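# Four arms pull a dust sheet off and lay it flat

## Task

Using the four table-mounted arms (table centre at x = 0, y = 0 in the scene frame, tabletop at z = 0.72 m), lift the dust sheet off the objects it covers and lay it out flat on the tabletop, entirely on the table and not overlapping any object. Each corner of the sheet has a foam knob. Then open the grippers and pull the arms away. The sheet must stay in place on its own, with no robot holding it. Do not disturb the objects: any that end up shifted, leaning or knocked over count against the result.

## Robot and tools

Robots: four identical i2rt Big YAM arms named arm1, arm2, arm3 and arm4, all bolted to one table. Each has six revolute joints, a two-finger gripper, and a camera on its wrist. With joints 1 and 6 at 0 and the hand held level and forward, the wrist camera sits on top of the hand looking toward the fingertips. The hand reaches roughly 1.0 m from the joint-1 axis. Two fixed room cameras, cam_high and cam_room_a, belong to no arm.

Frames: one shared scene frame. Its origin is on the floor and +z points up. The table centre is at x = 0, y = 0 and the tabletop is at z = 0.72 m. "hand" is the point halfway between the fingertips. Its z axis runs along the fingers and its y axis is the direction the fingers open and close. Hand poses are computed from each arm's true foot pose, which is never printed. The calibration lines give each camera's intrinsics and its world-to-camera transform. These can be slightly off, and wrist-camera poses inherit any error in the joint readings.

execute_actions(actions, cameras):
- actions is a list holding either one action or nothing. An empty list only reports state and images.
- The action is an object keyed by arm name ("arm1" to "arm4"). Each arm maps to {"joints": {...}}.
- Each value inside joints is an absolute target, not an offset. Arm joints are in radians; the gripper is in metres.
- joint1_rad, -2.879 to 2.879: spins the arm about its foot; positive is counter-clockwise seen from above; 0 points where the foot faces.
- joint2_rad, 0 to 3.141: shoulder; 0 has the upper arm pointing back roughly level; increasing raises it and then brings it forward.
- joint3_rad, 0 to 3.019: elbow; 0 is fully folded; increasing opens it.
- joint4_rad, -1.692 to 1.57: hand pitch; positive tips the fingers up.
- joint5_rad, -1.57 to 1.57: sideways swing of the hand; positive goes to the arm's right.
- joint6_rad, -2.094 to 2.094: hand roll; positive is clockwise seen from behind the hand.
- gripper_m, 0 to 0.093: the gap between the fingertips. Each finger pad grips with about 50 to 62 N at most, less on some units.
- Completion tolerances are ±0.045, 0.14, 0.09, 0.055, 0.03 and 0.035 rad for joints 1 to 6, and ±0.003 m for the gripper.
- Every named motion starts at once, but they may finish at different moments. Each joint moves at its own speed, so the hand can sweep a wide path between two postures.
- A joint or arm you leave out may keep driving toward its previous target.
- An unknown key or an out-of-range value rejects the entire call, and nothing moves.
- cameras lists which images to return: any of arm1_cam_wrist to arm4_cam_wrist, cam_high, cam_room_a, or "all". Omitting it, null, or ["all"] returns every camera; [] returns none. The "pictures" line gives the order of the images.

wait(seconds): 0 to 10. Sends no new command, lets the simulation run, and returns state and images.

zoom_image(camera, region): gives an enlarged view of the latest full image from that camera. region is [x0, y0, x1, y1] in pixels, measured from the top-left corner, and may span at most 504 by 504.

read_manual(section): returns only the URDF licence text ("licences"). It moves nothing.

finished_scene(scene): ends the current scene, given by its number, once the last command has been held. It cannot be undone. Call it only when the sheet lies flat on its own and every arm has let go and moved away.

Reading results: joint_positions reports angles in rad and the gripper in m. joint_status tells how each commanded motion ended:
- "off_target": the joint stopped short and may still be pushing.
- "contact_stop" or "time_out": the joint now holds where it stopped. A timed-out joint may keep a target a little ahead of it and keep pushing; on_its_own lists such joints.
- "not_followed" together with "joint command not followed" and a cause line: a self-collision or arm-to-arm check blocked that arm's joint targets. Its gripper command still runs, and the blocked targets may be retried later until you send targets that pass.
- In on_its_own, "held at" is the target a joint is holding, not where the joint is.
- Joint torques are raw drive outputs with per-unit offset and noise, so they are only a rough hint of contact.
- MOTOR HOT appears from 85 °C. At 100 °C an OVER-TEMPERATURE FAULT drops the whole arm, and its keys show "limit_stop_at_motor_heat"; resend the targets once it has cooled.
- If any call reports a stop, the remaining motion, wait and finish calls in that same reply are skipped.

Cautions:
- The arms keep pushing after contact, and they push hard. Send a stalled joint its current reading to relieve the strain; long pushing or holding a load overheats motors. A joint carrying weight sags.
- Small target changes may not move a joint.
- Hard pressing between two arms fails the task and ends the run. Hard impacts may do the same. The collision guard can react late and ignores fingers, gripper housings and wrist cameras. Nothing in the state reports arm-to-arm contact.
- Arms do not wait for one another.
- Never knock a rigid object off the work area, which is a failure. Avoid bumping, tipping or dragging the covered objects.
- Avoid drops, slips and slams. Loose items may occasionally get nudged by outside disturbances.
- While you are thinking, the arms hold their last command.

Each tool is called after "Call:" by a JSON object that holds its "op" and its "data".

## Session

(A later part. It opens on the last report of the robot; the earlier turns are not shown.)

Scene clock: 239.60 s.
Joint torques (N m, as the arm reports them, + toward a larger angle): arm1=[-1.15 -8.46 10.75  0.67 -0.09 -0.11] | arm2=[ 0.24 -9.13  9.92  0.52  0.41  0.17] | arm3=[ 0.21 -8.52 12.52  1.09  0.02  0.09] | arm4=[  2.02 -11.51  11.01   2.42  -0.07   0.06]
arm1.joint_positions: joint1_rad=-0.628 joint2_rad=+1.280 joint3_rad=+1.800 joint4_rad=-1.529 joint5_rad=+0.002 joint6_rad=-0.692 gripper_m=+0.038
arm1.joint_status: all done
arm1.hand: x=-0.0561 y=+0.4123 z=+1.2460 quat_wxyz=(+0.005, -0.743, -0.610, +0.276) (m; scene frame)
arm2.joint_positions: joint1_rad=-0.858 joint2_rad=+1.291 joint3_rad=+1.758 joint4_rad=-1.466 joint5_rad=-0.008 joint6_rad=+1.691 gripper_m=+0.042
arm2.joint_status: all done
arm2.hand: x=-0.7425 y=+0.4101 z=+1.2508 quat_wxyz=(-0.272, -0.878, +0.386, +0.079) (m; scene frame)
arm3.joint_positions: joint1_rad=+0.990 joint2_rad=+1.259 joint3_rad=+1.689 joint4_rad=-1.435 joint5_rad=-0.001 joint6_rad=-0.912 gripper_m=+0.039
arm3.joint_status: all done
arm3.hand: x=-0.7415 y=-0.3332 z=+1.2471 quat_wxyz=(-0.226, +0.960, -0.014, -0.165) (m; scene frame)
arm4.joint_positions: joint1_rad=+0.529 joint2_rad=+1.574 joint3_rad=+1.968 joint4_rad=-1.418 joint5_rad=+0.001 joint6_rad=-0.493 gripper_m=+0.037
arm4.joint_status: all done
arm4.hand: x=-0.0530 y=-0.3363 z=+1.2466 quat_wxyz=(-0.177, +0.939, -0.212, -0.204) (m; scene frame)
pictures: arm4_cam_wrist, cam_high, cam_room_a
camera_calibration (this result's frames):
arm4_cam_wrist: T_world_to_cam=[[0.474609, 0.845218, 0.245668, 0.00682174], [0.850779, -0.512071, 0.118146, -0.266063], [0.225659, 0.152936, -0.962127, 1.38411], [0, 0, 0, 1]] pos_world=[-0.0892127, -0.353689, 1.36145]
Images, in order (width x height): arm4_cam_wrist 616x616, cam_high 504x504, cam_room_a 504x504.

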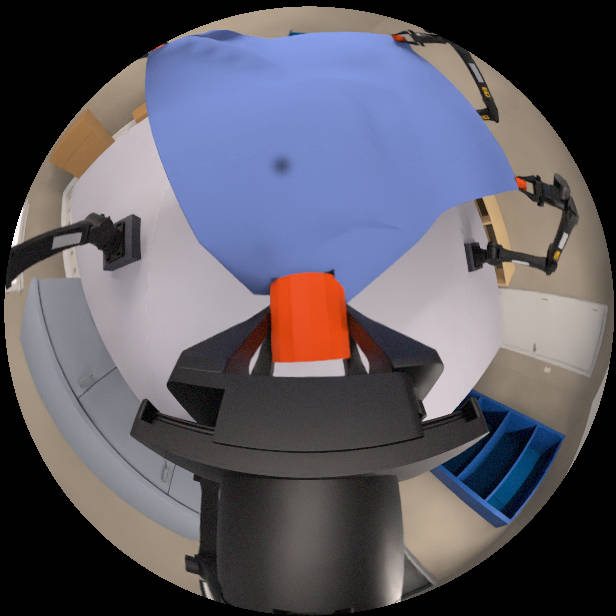

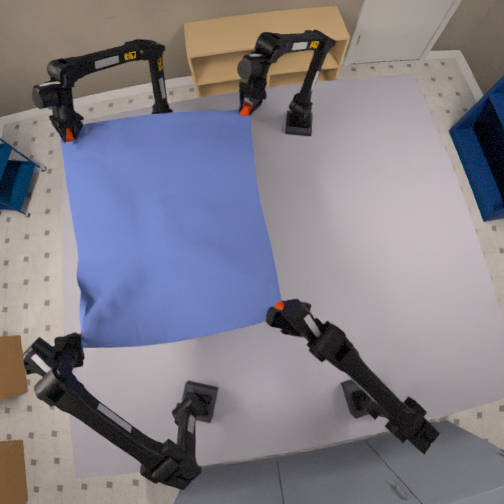

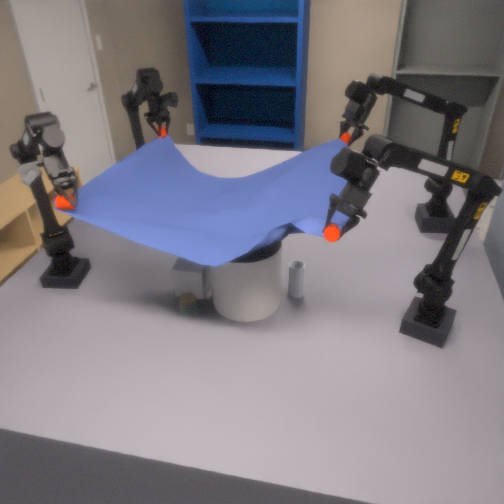

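Call:
{"op": "execute_actions", "data": {"actions": [{"arm1":{"joints":{"joint1_rad":0.276,"joint2_rad":0.973,"joint3_rad":1.60,"joint4_rad":-1.63,"joint6_rad":0.2}},"arm2":{"joints":{"joint1_rad":-0.027,"joint2_rad":1.10,"joint3_rad":1.625,"joint4_rad":-1.51,"joint6_rad":2.05}},"arm3":{"joints":{"joint1_rad":0.09,"joint2_rad":0.88,"joint3_rad":1.46,"joint4_rad":-1.575,"joint6_rad":-1.7}},"arm4":{"joints":{"joint1_rad":-0.117,"joint2_rad":1.06,"joint3_rad":1.505,"joint4_rad":-1.45,"joint6_rad":-1.1}}}], "cameras": ["cam_high","cam_room_a"]}}

Scene clock: 275.73 s.
Joint torques (N m, as the arm reports them, + toward a larger angle): arm1=[-0.76 -1.95  7.87  0.42 -0.08 -0.03] | arm2=[-0.02 -6.24  8.92  0.46  0.41  0.15] | arm3=[ 0.6  -2.5   9.56  1.   -0.17 -0.18] | arm4=[ 1.11 -3.35  8.19  1.03 -0.03  0.07]
arm1.joint_positions: joint1_rad=+0.266 joint2_rad=+0.969 joint3_rad=+1.608 joint4_rad=-1.619 joint5_rad=+0.004 joint6_rad=+0.192 gripper_m=+0.038
arm1.joint_status: all done
arm1.hand: x=+0.2868 y=+0.3823 z=+1.2552 quat_wxyz=(-0.221, -0.738, -0.610, +0.185) (m; scene frame)
arm2.joint_positions: joint1_rad=-0.022 joint2_rad=+1.106 joint3_rad=+1.614 joint4_rad=-1.505 joint5_rad=-0.009 joint6_rad=+2.040 gripper_m=+0.042
arm2.joint_status: all done
arm2.hand: x=-0.3967 y=+0.3797 z=+1.2500 quat_wxyz=(-0.269, -0.945, +0.163, -0.086) (m; scene frame)
arm3.joint_positions: joint1_rad=+0.094 joint2_rad=+0.885 joint3_rad=+1.460 joint4_rad=-1.569 joint5_rad=+0.002 joint6_rad=-1.687 gripper_m=+0.039
arm3.joint_status: all done
arm3.hand: x=-0.4005 y=-0.4185 z=+1.2535 quat_wxyz=(-0.282, +0.955, -0.073, +0.059) (m; scene frame)
arm4.joint_positions: joint1_rad=-0.110 joint2_rad=+1.056 joint3_rad=+1.507 joint4_rad=-1.433 joint5_rad=-0.001 joint6_rad=-1.091 gripper_m=+0.037
arm4.joint_status: all done
arm4.hand: x=+0.2871 y=-0.4220 z=+1.2566 quat_wxyz=(-0.282, +0.929, -0.229, -0.069) (m; scene frame)
pictures: cam_high, cam_room_a
Images, in order (width x height): cam_high 504x504, cam_room_a 504x504.

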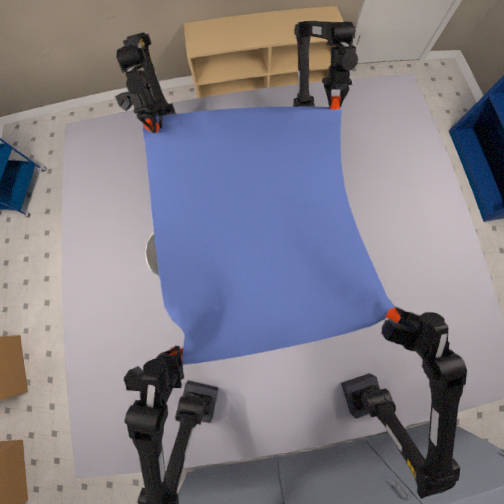

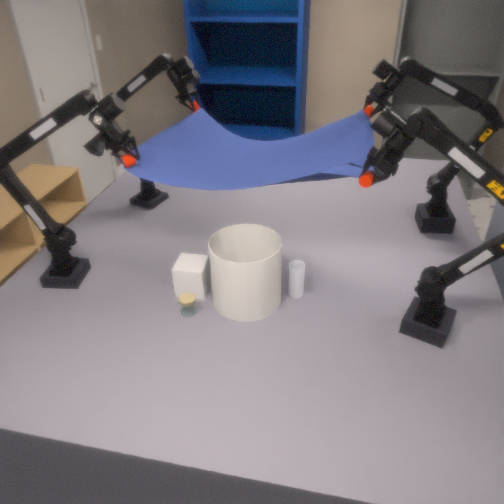

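Call:
{"op": "execute_actions", "data": {"actions": [{"arm1":{"joints":{"joint1_rad":1.22,"joint2_rad":1.355,"joint3_rad":1.75,"joint4_rad":-1.375,"joint6_rad":1.1}},"arm2":{"joints":{"joint1_rad":0.745,"joint2_rad":1.528,"joint3_rad":1.89,"joint4_rad":-1.33}},"arm3":{"joints":{"joint1_rad":-0.73,"joint2_rad":1.43,"joint3_rad":1.75,"joint4_rad":-1.285,"joint6_rad":-2.05}},"arm4":{"joints":{"joint1_rad":-0.976,"joint2_rad":1.406,"joint3_rad":1.675,"joint4_rad":-1.235,"joint6_rad":-1.95}}}], "cameras": ["cam_high","cam_room_a"]}}

Scene clock: 297.73 s.
Joint torques (N m, as the arm reports them, + toward a larger angle): arm1=[-1.14 -9.61 11.79  1.08 -0.44  0.02] | arm2=[ -0.13 -15.38  11.67   0.     0.09   0.18] | arm3=[  0.47 -11.63  13.98   1.43   0.27  -0.09] | arm4=[  1.5  -13.31  12.21   2.3    0.1    0.05]
arm1.joint_positions: joint1_rad=+1.209 joint2_rad=+1.342 joint3_rad=+1.721 joint4_rad=-1.389 joint5_rad=+0.015 joint6_rad=+1.092 gripper_m=+0.038
arm1.joint_status: all done
arm1.hand: x=+0.6809 y=+0.4024 z=+1.1980 quat_wxyz=(-0.268, -0.729, -0.627, -0.058) (m; scene frame)
arm2.joint_positions: joint1_rad=+0.750 joint2_rad=+1.551 joint3_rad=+1.852 joint4_rad=-1.313 joint5_rad=+0.000 joint6_rad=+2.041 gripper_m=+0.042
arm2.joint_status: all done
arm2.hand: x=+0.0056 y=+0.3961 z=+1.1861 quat_wxyz=(-0.214, -0.940, -0.204, -0.173) (m; scene frame)
arm3.joint_positions: joint1_rad=-0.723 joint2_rad=+1.437 joint3_rad=+1.710 joint4_rad=-1.290 joint5_rad=-0.008 joint6_rad=-2.045 gripper_m=+0.039
arm3.joint_status: all done
arm3.hand: x=-0.0043 y=-0.4462 z=+1.1970 quat_wxyz=(-0.201, +0.916, -0.288, +0.192) (m; scene frame)
arm4.joint_positions: joint1_rad=-0.973 joint2_rad=+1.433 joint3_rad=+1.631 joint4_rad=-1.255 joint5_rad=-0.005 joint6_rad=-1.939 gripper_m=+0.037
arm4.joint_status: all done
arm4.hand: x=+0.6909 y=-0.4517 z=+1.1767 quat_wxyz=(-0.208, +0.937, -0.238, +0.145) (m; scene frame)
pictures: cam_high, cam_room_a
Images, in order (width x height): cam_high 504x504, cam_room_a 504x504.

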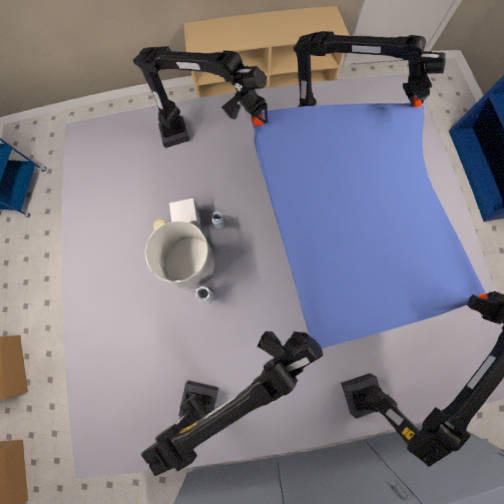

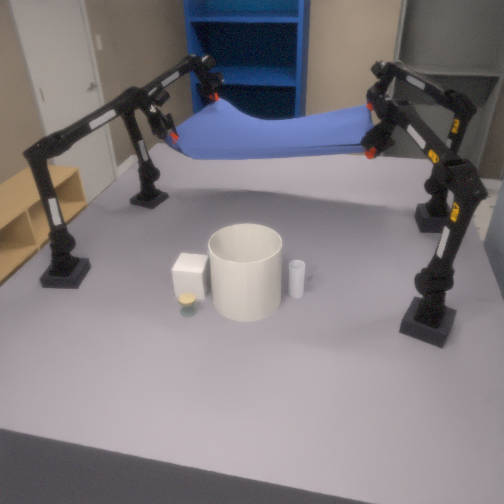

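Call:
{"op": "execute_actions", "data": {"actions": [{"arm1":{"joints":{"joint1_rad":1.25,"joint2_rad":1.835,"joint3_rad":1.215,"joint4_rad":-0.945}},"arm2":{"joints":{"joint1_rad":0.765,"joint2_rad":1.99,"joint3_rad":1.44,"joint4_rad":-0.99}},"arm3":{"joints":{"joint1_rad":-0.745,"joint2_rad":1.96,"joint3_rad":1.33,"joint4_rad":-0.92}},"arm4":{"joints":{"joint1_rad":-0.995,"joint2_rad":1.985,"joint3_rad":1.315,"joint4_rad":-0.875}}}]}}

Scene clock: 316.00 s.
Joint torques (N m, as the arm reports them, + toward a larger angle): arm1=[  0.4  -15.93   7.16   0.93  -0.43   0.01] | arm2=[  0.16 -17.48   6.86  -1.27  -0.14   0.19] | arm3=[ -0.2  -15.03   8.64   0.01   0.44  -0.08] | arm4=[  0.83 -16.45   7.85   1.04   0.2    0.01]
arm1.joint_positions: joint1_rad=+1.227 joint2_rad=+1.828 joint3_rad=+1.217 joint4_rad=-0.968 joint5_rad=+0.016 joint6_rad=+1.096 gripper_m=+0.038
arm1.joint_status: all done
arm1.hand: x=+0.6908 y=+0.4077 z=+0.7648 quat_wxyz=(+0.004, -0.752, -0.659, +0.007) (m; scene frame)
arm2.joint_positions: joint1_rad=+0.768 joint2_rad=+1.981 joint3_rad=+1.449 joint4_rad=-0.960 joint5_rad=+0.005 joint6_rad=+2.043 gripper_m=+0.040
arm2.joint_status: all done
arm2.hand: x=+0.0157 y=+0.3997 z=+0.7823 quat_wxyz=(-0.032, -0.975, -0.220, -0.022) (m; scene frame)
arm3.joint_positions: joint1_rad=-0.731 joint2_rad=+1.950 joint3_rad=+1.323 joint4_rad=-0.917 joint5_rad=-0.013 joint6_rad=-2.049 gripper_m=+0.039
arm3.joint_status: all done
arm3.hand: x=+0.0048 y=-0.4448 z=+0.7752 quat_wxyz=(-0.017, +0.953, -0.303, +0.007) (m; scene frame)
arm4.joint_positions: joint1_rad=-0.987 joint2_rad=+1.996 joint3_rad=+1.292 joint4_rad=-0.887 joint5_rad=-0.008 joint6_rad=-1.941 gripper_m=+0.037
arm4.joint_status: all done
arm4.hand: x=+0.6902 y=-0.4611 z=+0.7550 quat_wxyz=(+0.006, +0.968, -0.253, -0.009) (m; scene frame)
pictures: arm1_cam_wrist, arm2_cam_wrist, arm3_cam_wrist, arm4_cam_wrist, cam_high, cam_room_a
camera_calibration (this result's frames):
arm1_cam_wrist: T_world_to_cam=[[-0.992626, 0.121041, 0.00657335, 0.632518], [0.101893, 0.803767, 0.586153, -0.839345], [0.0656651, 0.582501, -0.810173, 0.461194], [0, 0, 0, 1]] pos_world=[0.683093, 0.329432, 0.861474]
arm2_cam_wrist: T_world_to_cam=[[-0.40501, 0.910384, -0.0846625, -0.284558], [0.703063, 0.369294, 0.60772, -0.634854], [0.584524, 0.18661, -0.789625, 0.662218], [0, 0, 0, 1]] pos_world=[-0.0559884, 0.369928, 0.884627]
arm3_cam_wrist: T_world_to_cam=[[0.575826, 0.816864, 0.0340158, 0.336848], [0.657652, -0.487509, 0.574307, -0.656494], [0.485714, -0.30833, -0.817933, 0.61989], [0, 0, 0, 1]] pos_world=[-0.0633105, -0.404074, 0.872599]
arm4_cam_wrist: T_world_to_cam=[[0.493225, 0.869778, -0.0146486, 0.0753698], [0.721672, -0.39972, 0.565166, -1.10071], [0.485714, -0.289326, -0.824847, 0.275491], [0, 0, 0, 1]] pos_world=[0.623366, -0.425823, 0.850424]
Images, in order (width x height): arm1_cam_wrist 616x616, arm2_cam_wrist 616x616, arm3_cam_wrist 616x616, arm4_cam_wrist 616x616, cam_high 504x504, cam_room_a 504x504.

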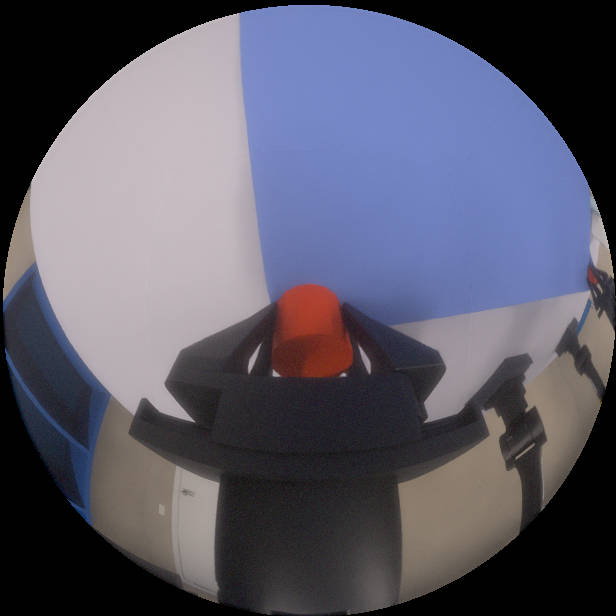

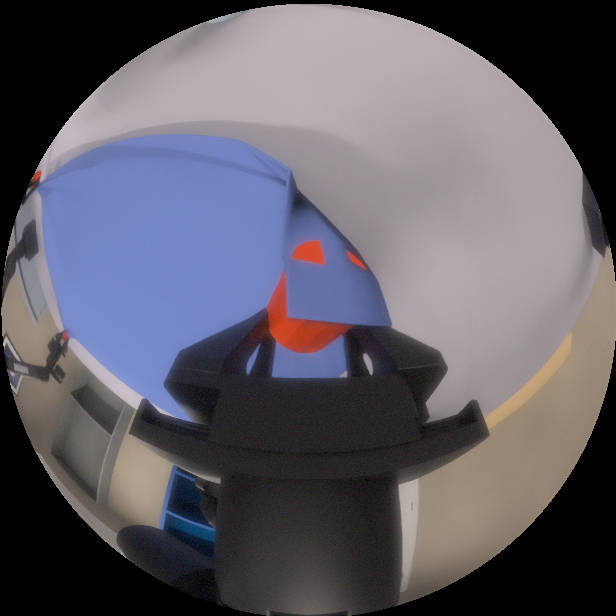

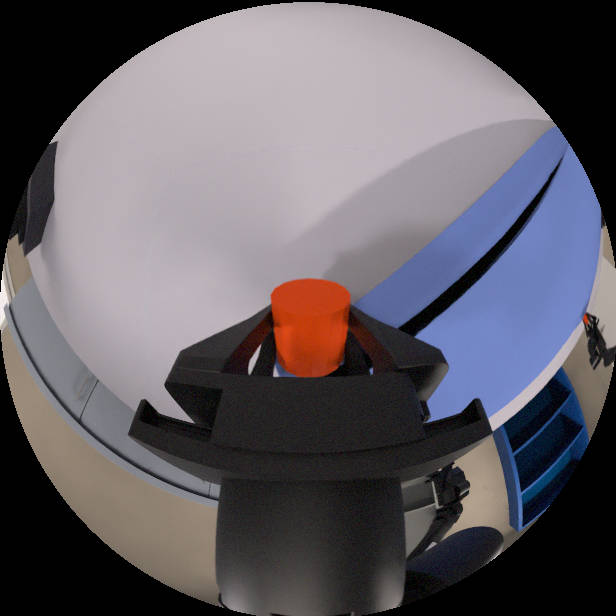

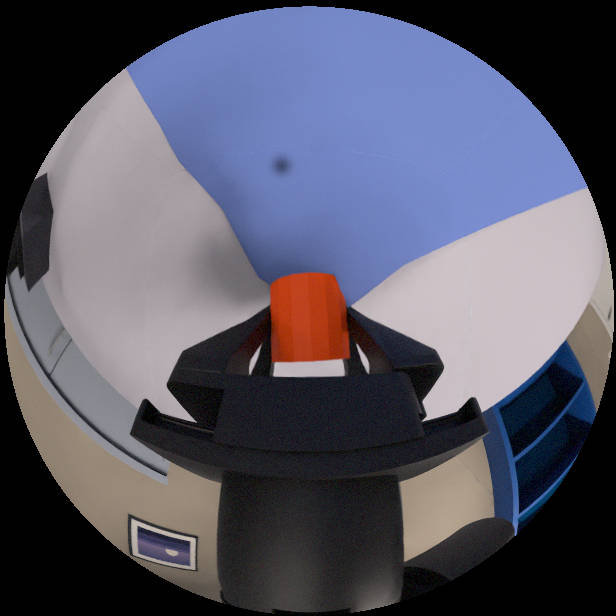

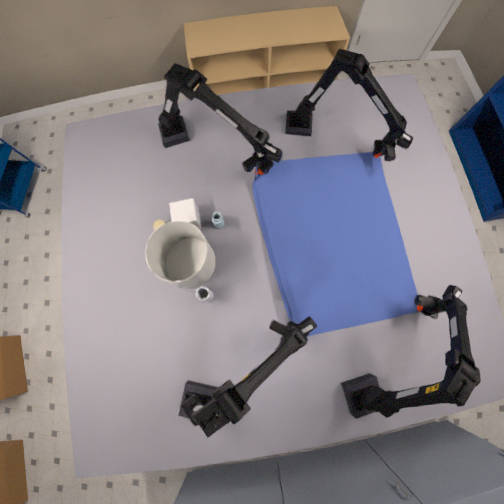

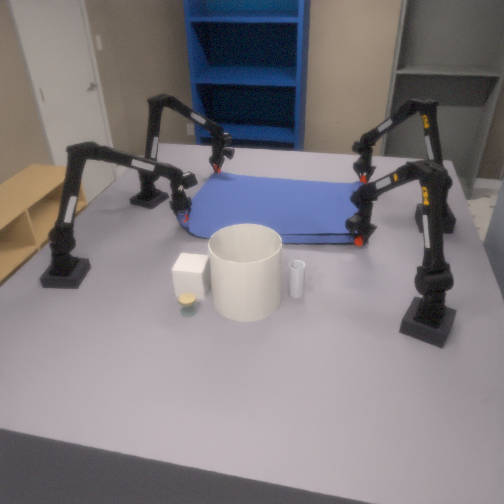

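Call:
{"op": "execute_actions", "data": {"actions": [{"arm2":{"joints":{"joint2_rad":2.03,"joint3_rad":1.43,"joint4_rad":-1.0}},"arm3":{"joints":{"joint2_rad":2.0,"joint3_rad":1.31}},"arm1":{"joints":{"joint2_rad":1.86}}}], "cameras": []}}

Call:
{"op": "execute_actions", "data": {"actions": [{"arm1":{"joints":{"gripper_m":0.09}},"arm2":{"joints":{"gripper_m":0.09}},"arm3":{"joints":{"gripper_m":0.09}},"arm4":{"joints":{"gripper_m":0.09}}}], "cameras": []}}

Call:
{"op": "execute_actions", "data": {"actions": [{"arm1":{"joints":{"joint2_rad":1.55,"joint4_rad":-1.2}},"arm2":{"joints":{"joint2_rad":1.75,"joint4_rad":-1.25}},"arm3":{"joints":{"joint2_rad":1.72,"joint4_rad":-1.17}},"arm4":{"joints":{"joint2_rad":1.72,"joint4_rad":-1.15}}}], "cameras": ["arm2_cam_wrist","arm3_cam_wrist","cam_high","cam_room_a"]}}

Scene clock: 331.27 s.
Joint torques (N m, as the arm reports them, + toward a larger angle): arm1=[  0.8  -15.18   6.95   0.7   -0.46  -0.03] | arm2=[  0.21 -18.11   5.82  -1.7   -0.13   0.2 ] | arm3=[ -0.16 -15.12   6.73   0.02   0.43  -0.09] | arm4=[  0.94 -16.51   7.92   1.01   0.21   0.  ]
arm1.joint_positions: joint1_rad=+1.227 joint2_rad=+1.838 joint3_rad=+1.217 joint4_rad=-0.968 joint5_rad=+0.016 joint6_rad=+1.096 gripper_m=+0.038
arm1.joint_status: all done
arm1.hand: x=+0.6898 y=+0.4084 z=+0.7597 quat_wxyz=(+0.010, -0.752, -0.659, +0.009) (m; scene frame)
arm2.joint_positions: joint1_rad=+0.768 joint2_rad=+2.025 joint3_rad=+1.448 joint4_rad=-0.960 joint5_rad=+0.005 joint6_rad=+2.043 gripper_m=+0.040
arm2.joint_status: all done
arm2.hand: x=+0.0108 y=+0.4034 z=+0.7575 quat_wxyz=(-0.014, -0.975, -0.220, -0.008) (m; scene frame)
arm3.joint_positions: joint1_rad=-0.731 joint2_rad=+1.991 joint3_rad=+1.323 joint4_rad=-0.917 joint5_rad=-0.013 joint6_rad=-2.049 gripper_m=+0.039
arm3.joint_status: all done
arm3.hand: x=-0.0005 y=-0.4475 z=+0.7543 quat_wxyz=(-0.003, +0.953, -0.303, -0.007) (m; scene frame)
arm4.joint_positions: joint1_rad=-0.987 joint2_rad=+1.996 joint3_rad=+1.292 joint4_rad=-0.887 joint5_rad=-0.008 joint6_rad=-1.941 gripper_m=+0.037
arm4.joint_status: not commanded
arm4.hand: x=+0.6902 y=-0.4611 z=+0.7550 quat_wxyz=(+0.006, +0.968, -0.253, -0.009) (m; scene frame)
pictures: none
No camera images: the call's "cameras" was empty. Leave "cameras" out to get every camera's image.

Scene clock: 332.03 s.
Joint torques (N m, as the arm reports them, + toward a larger angle): arm1=[ -0.99 -14.46   7.18   0.16  -0.01   0.03] | arm2=[  0.23 -18.09   7.64  -0.73  -0.02   0.22] | arm3=[  0.39 -15.09   7.39  -0.06   0.    -0.1 ] | arm4=[  1.12 -16.52   7.87   1.08   0.01   0.02]
arm1.joint_positions: joint1_rad=+1.243 joint2_rad=+1.838 joint3_rad=+1.217 joint4_rad=-0.957 joint5_rad=+0.002 joint6_rad=+1.096 gripper_m=+0.090
arm1.joint_status: all done
arm1.hand: x=+0.6981 y=+0.4156 z=+0.7597 quat_wxyz=(+0.006, -0.746, -0.666, +0.001) (m; scene frame)
arm2.joint_positions: joint1_rad=+0.768 joint2_rad=+2.026 joint3_rad=+1.421 joint4_rad=-0.992 joint5_rad=+0.002 joint6_rad=+2.043 gripper_m=+0.090
arm2.joint_status: all done
arm2.hand: x=-0.0051 y=+0.4163 z=+0.7485 quat_wxyz=(+0.009, -0.975, -0.220, +0.010) (m; scene frame)
arm3.joint_positions: joint1_rad=-0.738 joint2_rad=+1.991 joint3_rad=+1.315 joint4_rad=-0.917 joint5_rad=-0.002 joint6_rad=-2.049 gripper_m=+0.090
arm3.joint_status: all done
arm3.hand: x=-0.0012 y=-0.4542 z=+0.7520 quat_wxyz=(+0.003, +0.952, -0.306, -0.006) (m; scene frame)
arm4.joint_positions: joint1_rad=-0.988 joint2_rad=+1.996 joint3_rad=+1.292 joint4_rad=-0.887 joint5_rad=-0.002 joint6_rad=-1.942 gripper_m=+0.090
arm4.joint_status: all done
arm4.hand: x=+0.6914 y=-0.4626 z=+0.7550 quat_wxyz=(+0.008, +0.968, -0.252, -0.007) (m; scene frame)
pictures: none
No camera images: the call's "cameras" was empty. Leave "cameras" out to get every camera's image.

Scene clock: 333.37 s.
Joint torques (N m, as the arm reports them, + toward a larger angle): arm1=[ -0.58 -11.8    8.78  -0.6    0.05  -0.01] | arm2=[  0.31 -15.66   9.27  -0.66  -0.01   0.24] | arm3=[  0.41 -12.59   9.88  -0.21   0.    -0.09] | arm4=[  1.06 -11.16   9.31   0.07  -0.01   0.02]
arm1.joint_positions: joint1_rad=+1.243 joint2_rad=+1.531 joint3_rad=+1.214 joint4_rad=-1.190 joint5_rad=+0.002 joint6_rad=+1.096 gripper_m=+0.090
arm1.joint_status: all done
arm1.hand: x=+0.6623 y=+0.4389 z=+0.8971 quat_wxyz=(-0.028, -0.746, -0.665, -0.008) (m; scene frame)
arm2.joint_positions: joint1_rad=+0.768 joint2_rad=+1.752 joint3_rad=+1.411 joint4_rad=-1.241 joint5_rad=+0.002 joint6_rad=+2.043 gripper_m=+0.090
arm2.joint_status: all done
arm2.hand: x=-0.0389 y=+0.4426 z=+0.8876 quat_wxyz=(+0.004, -0.976, -0.220, +0.006) (m; scene frame)
arm3.joint_positions: joint1_rad=-0.738 joint2_rad=+1.713 joint3_rad=+1.303 joint4_rad=-1.162 joint5_rad=-0.002 joint6_rad=-2.049 gripper_m=+0.090
arm3.joint_status: all done
arm3.hand: x=-0.0364 y=-0.4723 z=+0.8851 quat_wxyz=(-0.004, +0.952, -0.306, +0.001) (m; scene frame)
arm4.joint_positions: joint1_rad=-0.988 joint2_rad=+1.701 joint3_rad=+1.292 joint4_rad=-1.134 joint5_rad=-0.002 joint6_rad=-1.943 gripper_m=+0.090
arm4.joint_status: all done
arm4.hand: x=+0.6681 y=-0.4820 z=+0.9001 quat_wxyz=(-0.012, +0.968, -0.252, +0.007) (m; scene frame)
pictures: arm2_cam_wrist, arm3_cam_wrist, cam_high, cam_room_a
camera_calibration (this result's frames):
arm2_cam_wrist: T_world_to_cam=[[-0.408062, 0.912946, -0.00377869, -0.40987], [0.744474, 0.33515, 0.577436, -0.632694], [0.528435, 0.232817, -0.816427, 0.770517], [0, 0, 0, 1]] pos_world=[-0.103396, 0.406848, 0.992862]
arm3_cam_wrist: T_world_to_cam=[[0.582261, 0.812991, 0.0042446, 0.404025], [0.665792, -0.479821, 0.571396, -0.699461], [0.466576, -0.329875, -0.820664, 0.712888], [0, 0, 0, 1]] pos_world=[-0.102168, -0.42892, 0.982995]
Images, in order (width x height): arm2_cam_wrist 616x616, arm3_cam_wrist 616x616, cam_high 504x504, cam_room_a 504x504.

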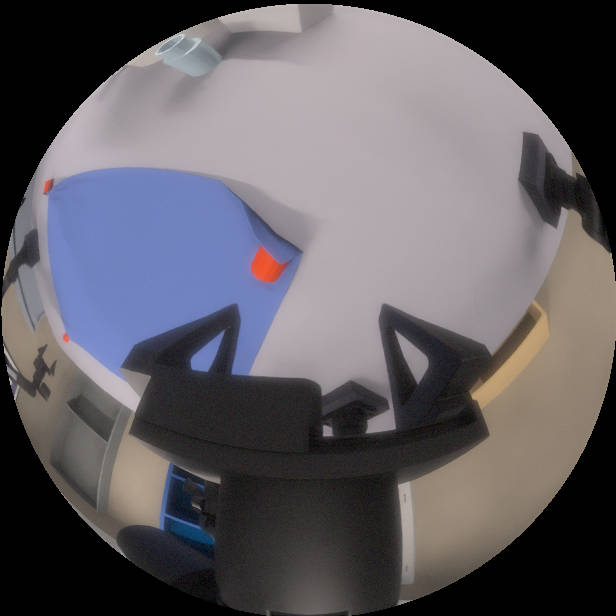

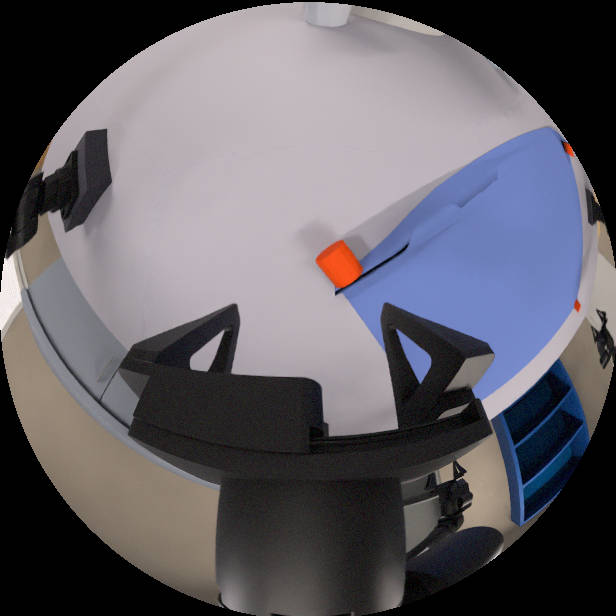

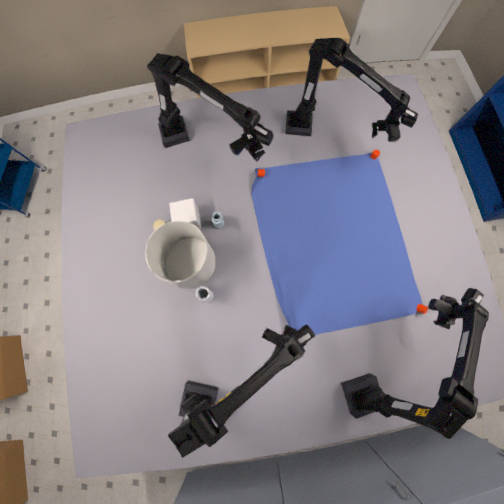

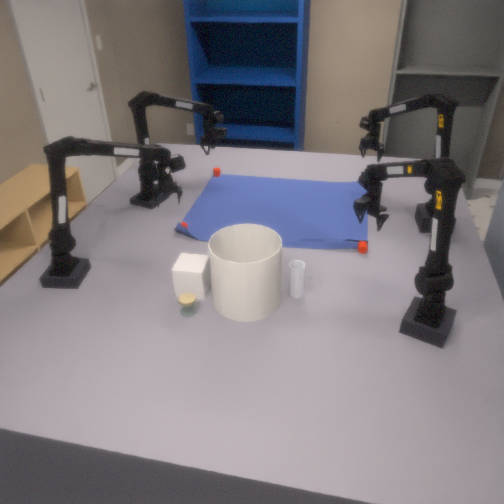

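Call:
{"op": "zoom_image", "data": {"camera": "arm3_cam_wrist", "region": [290, 110, 590, 330]}}

Region (290, 110, 590, 330) of arm3_cam_wrist's 616x616 image, scaled by 1.680, with more detail than that image has; it fills the top 370 rows of this view, and the rest is white.

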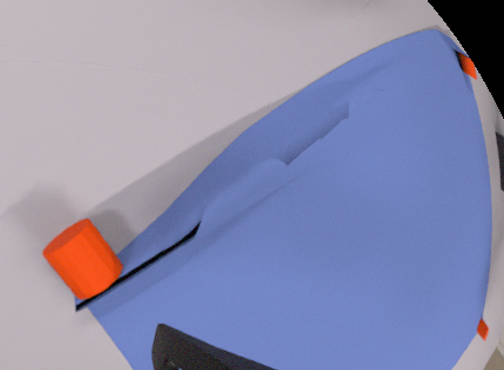

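Call:
{"op": "execute_actions", "data": {"actions": [{"arm2":{"joints":{"joint6_rad":-0.66,"joint3_rad":1.51,"joint2_rad":1.85,"joint4_rad":-1.2}},"arm3":{"joints":{"joint6_rad":0.49,"joint2_rad":1.8,"joint3_rad":1.35,"joint4_rad":-1.1}},"arm1":{"joints":{"joint2_rad":0.6,"joint1_rad":0.6}},"arm4":{"joints":{"joint2_rad":0.6,"joint1_rad":-0.5}}}], "cameras": []}}

Call:
{"op": "execute_actions", "data": {"actions": [{"arm2":{"joints":{"joint2_rad":2.05,"joint4_rad":-0.99}},"arm3":{"joints":{"joint2_rad":1.99,"joint4_rad":-0.905}}}], "cameras": ["arm2_cam_wrist","arm3_cam_wrist"]}}

Scene clock: 361.93 s.
Joint torques (N m, as the arm reports them, + toward a larger angle): arm1=[-1.58  2.32  9.24  0.93 -0.08  0.01] | arm2=[  0.23 -17.91  10.79  -0.11  -0.17  -0.06] | arm3=[  0.45 -14.66  12.52   0.52   0.15   0.11] | arm4=[1.16 2.85 9.54 1.58 0.05 0.1 ]
arm1.joint_positions: joint1_rad=+0.608 joint2_rad=+0.592 joint3_rad=+1.214 joint4_rad=-1.190 joint5_rad=+0.003 joint6_rad=+1.096 gripper_m=+0.090
arm1.joint_status: all done
arm1.hand: x=+0.3752 y=+0.4412 z=+1.2390 quat_wxyz=(-0.477, -0.806, -0.350, +0.032) (m; scene frame)
arm2.joint_positions: joint1_rad=+0.768 joint2_rad=+1.858 joint3_rad=+1.470 joint4_rad=-1.207 joint5_rad=+0.002 joint6_rad=-0.645 gripper_m=+0.090
arm2.joint_status: all done
arm2.hand: x=-0.0166 y=+0.4254 z=+0.8549 quat_wxyz=(+0.011, -0.005, -1.000, -0.006) (m; scene frame)
arm3.joint_positions: joint1_rad=-0.738 joint2_rad=+1.804 joint3_rad=+1.307 joint4_rad=-1.108 joint5_rad=-0.002 joint6_rad=+0.476 gripper_m=+0.090
arm3.joint_status: all done
arm3.hand: x=-0.0270 y=-0.4675 z=+0.8432 quat_wxyz=(+0.012, -0.003, -1.000, +0.004) (m; scene frame)
arm4.joint_positions: joint1_rad=-0.493 joint2_rad=+0.600 joint3_rad=+1.292 joint4_rad=-1.134 joint5_rad=-0.002 joint6_rad=-1.943 gripper_m=+0.090
arm4.joint_status: all done
arm4.hand: x=+0.3851 y=-0.5519 z=+1.3396 quat_wxyz=(-0.497, +0.845, -0.005, +0.197) (m; scene frame)
pictures: none
No camera images: the call's "cameras" was empty. Leave "cameras" out to get every camera's image.

Scene clock: 363.17 s.
Joint torques (N m, as the arm reports them, + toward a larger angle): arm1=[-2.01  2.33  9.07  0.84 -0.09 -0.08] | arm2=[  0.48 -20.49   9.11   0.    -0.12  -0.05] | arm3=[  0.4  -16.58  10.5    0.63   0.15   0.07] | arm4=[1.19 3.29 9.57 1.58 0.04 0.1 ]
arm1.joint_positions: joint1_rad=+0.608 joint2_rad=+0.592 joint3_rad=+1.214 joint4_rad=-1.190 joint5_rad=+0.003 joint6_rad=+1.096 gripper_m=+0.090
arm1.joint_status: not commanded
arm1.hand: x=+0.3752 y=+0.4412 z=+1.2390 quat_wxyz=(-0.477, -0.806, -0.350, +0.032) (m; scene frame)
arm2.joint_positions: joint1_rad=+0.768 joint2_rad=+2.067 joint3_rad=+1.483 joint4_rad=-1.001 joint5_rad=+0.002 joint6_rad=-0.646 gripper_m=+0.090
arm2.joint_status: all done
arm2.hand: x=+0.0108 y=+0.4041 z=+0.7454 quat_wxyz=(+0.007, -0.005, -1.000, -0.003) (m; scene frame)
arm3.joint_positions: joint1_rad=-0.738 joint2_rad=+2.002 joint3_rad=+1.319 joint4_rad=-0.915 joint5_rad=-0.002 joint6_rad=+0.476 gripper_m=+0.090
arm3.joint_status: all done
arm3.hand: x=-0.0010 y=-0.4541 z=+0.7469 quat_wxyz=(+0.009, -0.003, -1.000, +0.003) (m; scene frame)
arm4.joint_positions: joint1_rad=-0.493 joint2_rad=+0.600 joint3_rad=+1.292 joint4_rad=-1.134 joint5_rad=-0.002 joint6_rad=-1.943 gripper_m=+0.090
arm4.joint_status: not commanded
arm4.hand: x=+0.3851 y=-0.5519 z=+1.3396 quat_wxyz=(-0.497, +0.845, -0.005, +0.197) (m; scene frame)
pictures: arm2_cam_wrist, arm3_cam_wrist
camera_calibration (this result's frames):
arm2_cam_wrist: T_world_to_cam=[[-0.0333331, -0.999232, -0.0205974, 0.426288], [-0.801976, 0.0144431, 0.597181, -0.443128], [-0.596425, 0.0364245, -0.801842, 0.717705], [0, 0, 0, 1]] pos_world=[0.0868887, 0.406218, 0.848894]
arm3_cam_wrist: T_world_to_cam=[[-0.00569336, -0.999982, 0.00179595, -0.452791], [-0.809434, 0.00566305, 0.587184, -0.428142], [-0.587184, 0.00188934, -0.809452, 0.730187], [0, 0, 0, 1]] pos_world=[0.0796233, -0.451738, 0.843263]
Images, in order (width x height): arm2_cam_wrist 616x616, arm3_cam_wrist 616x616.

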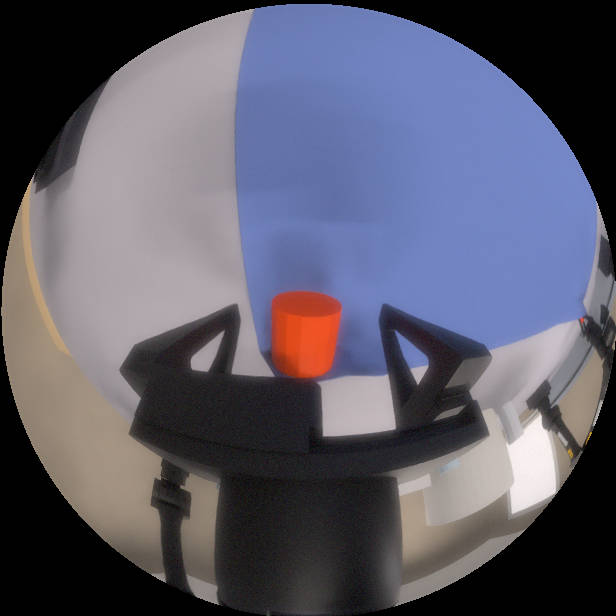

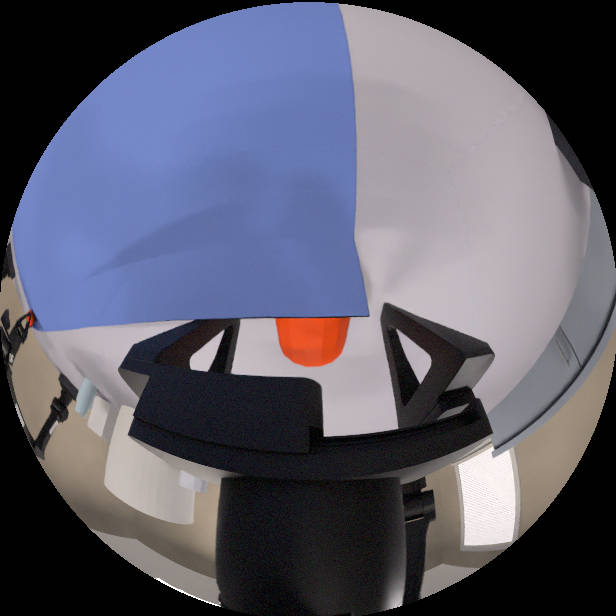

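Call:
{"op": "execute_actions", "data": {"actions": [{"arm2":{"joints":{"gripper_m":0}},"arm3":{"joints":{"gripper_m":0}}}], "cameras": []}}

Call:
{"op": "execute_actions", "data": {"actions": [{"arm2":{"joints":{"joint2_rad":1.9,"joint3_rad":1.1,"joint4_rad":-0.25,"joint6_rad":-0.1}},"arm3":{"joints":{"joint2_rad":2.05,"joint3_rad":1.5,"joint4_rad":-1.25,"joint6_rad":0.2}}}], "cameras": []}}

Call:
{"op": "execute_actions", "data": {"actions": [{"arm2":{"joints":{"joint1_rad":0.745,"joint2_rad":1.815,"joint3_rad":0.606,"joint4_rad":0.71}},"arm3":{"joints":{"joint1_rad":-0.705,"joint2_rad":2.16,"joint3_rad":1.66,"joint4_rad":-1.56}}}], "cameras": ["arm2_cam_wrist","arm3_cam_wrist","cam_room_a"]}}

Scene clock: 384.47 s.
Joint torques (N m, as the arm reports them, + toward a larger angle): arm1=[-1.52  2.56  9.05  0.89 -0.04 -0.03] | arm2=[  0.16 -20.35   9.12   0.28  -0.15  -0.07] | arm3=[  0.48 -16.71  10.47   0.61   0.14   0.06] | arm4=[1.06 3.12 9.55 1.56 0.04 0.09]
arm1.joint_positions: joint1_rad=+0.608 joint2_rad=+0.592 joint3_rad=+1.214 joint4_rad=-1.190 joint5_rad=+0.003 joint6_rad=+1.096 gripper_m=+0.090
arm1.joint_status: not commanded
arm1.hand: x=+0.3752 y=+0.4412 z=+1.2390 quat_wxyz=(-0.477, -0.806, -0.350, +0.032) (m; scene frame)
arm2.joint_positions: joint1_rad=+0.768 joint2_rad=+2.067 joint3_rad=+1.483 joint4_rad=-1.001 joint5_rad=+0.002 joint6_rad=-0.646 gripper_m=+0.039
arm2.joint_status: gripper_m off_target (ended at +0.039, target +0.000)
arm2.hand: x=+0.0108 y=+0.4042 z=+0.7454 quat_wxyz=(+0.007, -0.005, -1.000, -0.004) (m; scene frame)
arm3.joint_positions: joint1_rad=-0.738 joint2_rad=+2.002 joint3_rad=+1.319 joint4_rad=-0.915 joint5_rad=-0.002 joint6_rad=+0.477 gripper_m=+0.039
arm3.joint_status: gripper_m off_target (ended at +0.039, target +0.000)
arm3.hand: x=-0.0010 y=-0.4542 z=+0.7469 quat_wxyz=(+0.009, -0.004, -1.000, +0.003) (m; scene frame)
arm4.joint_positions: joint1_rad=-0.493 joint2_rad=+0.600 joint3_rad=+1.292 joint4_rad=-1.134 joint5_rad=-0.002 joint6_rad=-1.943 gripper_m=+0.090
arm4.joint_status: not commanded
arm4.hand: x=+0.3851 y=-0.5519 z=+1.3396 quat_wxyz=(-0.497, +0.845, -0.005, +0.197) (m; scene frame)
pictures: none
No camera images: the call's "cameras" was empty. Leave "cameras" out to get every camera's image.

Scene clock: 386.03 s.
Joint torques (N m, as the arm reports them, + toward a larger angle): arm1=[-2.02  2.54  9.01  0.94 -0.04 -0.01] | arm2=[  0.27 -15.5    7.29   1.16  -0.07   0.27] | arm3=[  0.51 -17.05  10.99  -0.7    0.13  -0.23] | arm4=[1.13 3.18 9.54 1.55 0.05 0.1 ]
arm1.joint_positions: joint1_rad=+0.608 joint2_rad=+0.592 joint3_rad=+1.214 joint4_rad=-1.190 joint5_rad=+0.003 joint6_rad=+1.096 gripper_m=+0.090
arm1.joint_status: not commanded
arm1.hand: x=+0.3752 y=+0.4412 z=+1.2390 quat_wxyz=(-0.477, -0.806, -0.350, +0.032) (m; scene frame)
arm2.joint_positions: joint1_rad=+0.766 joint2_rad=+1.890 joint3_rad=+1.095 joint4_rad=-0.269 joint5_rad=+0.002 joint6_rad=-0.116 gripper_m=+0.039
arm2.joint_status: all done
arm2.hand: x=+0.0220 y=+0.3939 z=+0.7515 quat_wxyz=(-0.231, -0.259, -0.933, +0.096) (m; scene frame)
arm3.joint_positions: joint1_rad=-0.739 joint2_rad=+2.044 joint3_rad=+1.465 joint4_rad=-1.240 joint5_rad=-0.002 joint6_rad=+0.214 gripper_m=+0.039
arm3.joint_status: all done
arm3.hand: x=-0.0163 y=-0.4623 z=+0.7770 quat_wxyz=(+0.113, +0.126, -0.985, +0.038) (m; scene frame)
arm4.joint_positions: joint1_rad=-0.493 joint2_rad=+0.600 joint3_rad=+1.292 joint4_rad=-1.134 joint5_rad=-0.002 joint6_rad=-1.943 gripper_m=+0.090
arm4.joint_status: not commanded
arm4.hand: x=+0.3851 y=-0.5519 z=+1.3396 quat_wxyz=(-0.497, +0.845, -0.005, +0.197) (m; scene frame)
pictures: none
No camera images: the call's "cameras" was empty. Leave "cameras" out to get every camera's image.

Scene clock: 387.53 s.
Joint torques (N m, as the arm reports them, + toward a larger angle): arm1=[-2.13  2.52  8.93  1.01 -0.05 -0.06] | arm2=[  0.44 -12.4    4.72   1.86  -0.16   0.31] | arm3=[  0.79 -17.34  11.11  -1.45   0.27  -0.16] | arm4=[1.16 3.18 9.54 1.57 0.05 0.1 ]
arm1.joint_positions: joint1_rad=+0.608 joint2_rad=+0.592 joint3_rad=+1.214 joint4_rad=-1.190 joint5_rad=+0.003 joint6_rad=+1.096 gripper_m=+0.090
arm1.joint_status: not commanded
arm1.hand: x=+0.3752 y=+0.4412 z=+1.2390 quat_wxyz=(-0.477, -0.806, -0.350, +0.032) (m; scene frame)
arm2.joint_positions: joint1_rad=+0.745 joint2_rad=+1.811 joint3_rad=+0.605 joint4_rad=+0.690 joint5_rad=+0.004 joint6_rad=-0.116 gripper_m=+0.039
arm2.joint_status: all done
arm2.hand: x=-0.0360 y=+0.4240 z=+0.7744 quat_wxyz=(-0.462, -0.241, -0.830, +0.197) (m; scene frame)
arm3.joint_positions: joint1_rad=-0.703 joint2_rad=+2.157 joint3_rad=+1.620 joint4_rad=-1.545 joint5_rad=-0.006 joint6_rad=+0.209 gripper_m=+0.039
arm3.joint_status: all done
arm3.hand: x=-0.0414 y=-0.4543 z=+0.7866 quat_wxyz=(+0.234, +0.143, -0.958, +0.084) (m; scene frame)
arm4.joint_positions: joint1_rad=-0.493 joint2_rad=+0.600 joint3_rad=+1.292 joint4_rad=-1.134 joint5_rad=-0.002 joint6_rad=-1.943 gripper_m=+0.090
arm4.joint_status: not commanded
arm4.hand: x=+0.3851 y=-0.5519 z=+1.3396 quat_wxyz=(-0.497, +0.845, -0.005, +0.197) (m; scene frame)
pictures: arm2_cam_wrist, arm3_cam_wrist, cam_room_a
camera_calibration (this result's frames):
arm2_cam_wrist: T_world_to_cam=[[-0.582787, -0.808993, 0.0767378, 0.269362], [-0.757854, 0.506997, -0.410623, 0.0749231], [0.293285, -0.297462, -0.908571, 0.96854], [0, 0, 0, 1]] pos_world=[-0.0702963, 0.46803, 0.890081]
arm3_cam_wrist: T_world_to_cam=[[0.311743, -0.945896, 0.0899851, -0.484934], [-0.45333, -0.0648352, 0.888982, -0.738775], [-0.83505, -0.317927, -0.449015, 0.29955], [0, 0, 0, 1]] pos_world=[0.0664051, -0.41136, 0.834897]
Images, in order (width x height): arm2_cam_wrist 616x616, arm3_cam_wrist 616x616, cam_room_a 504x504.

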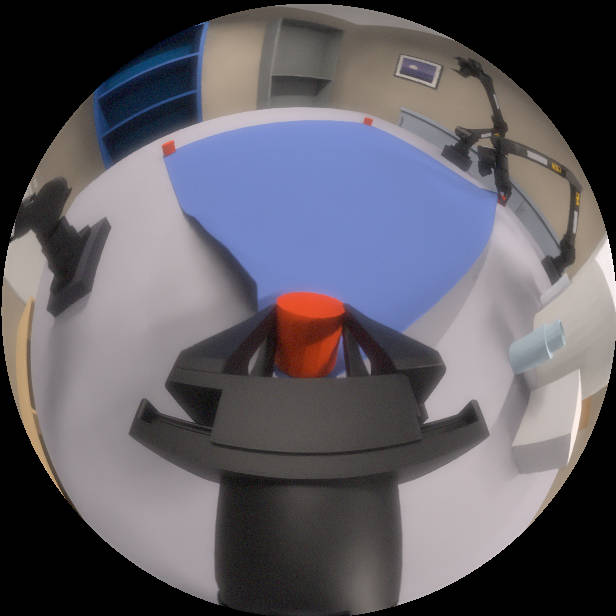

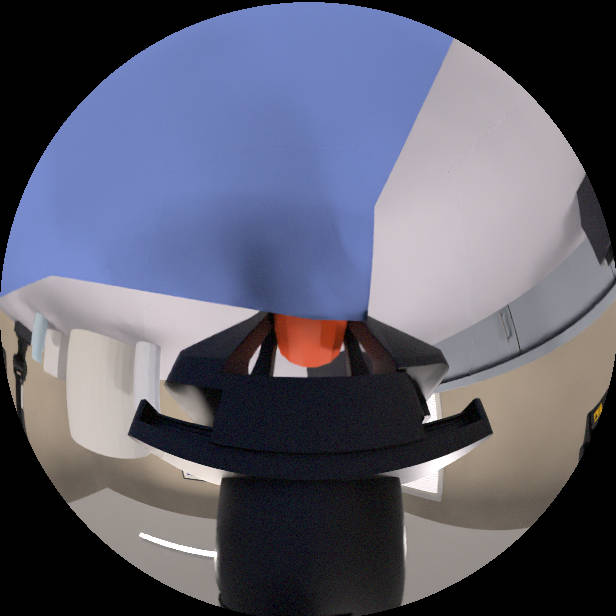

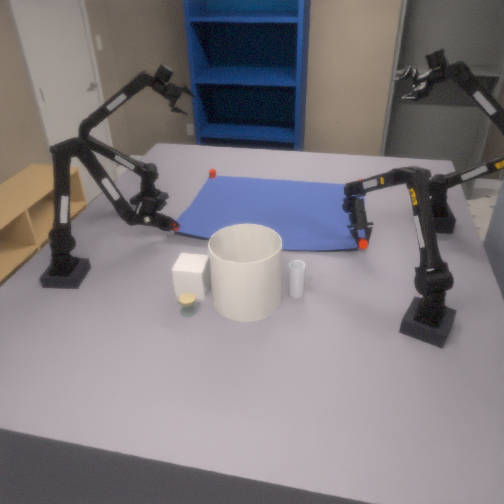

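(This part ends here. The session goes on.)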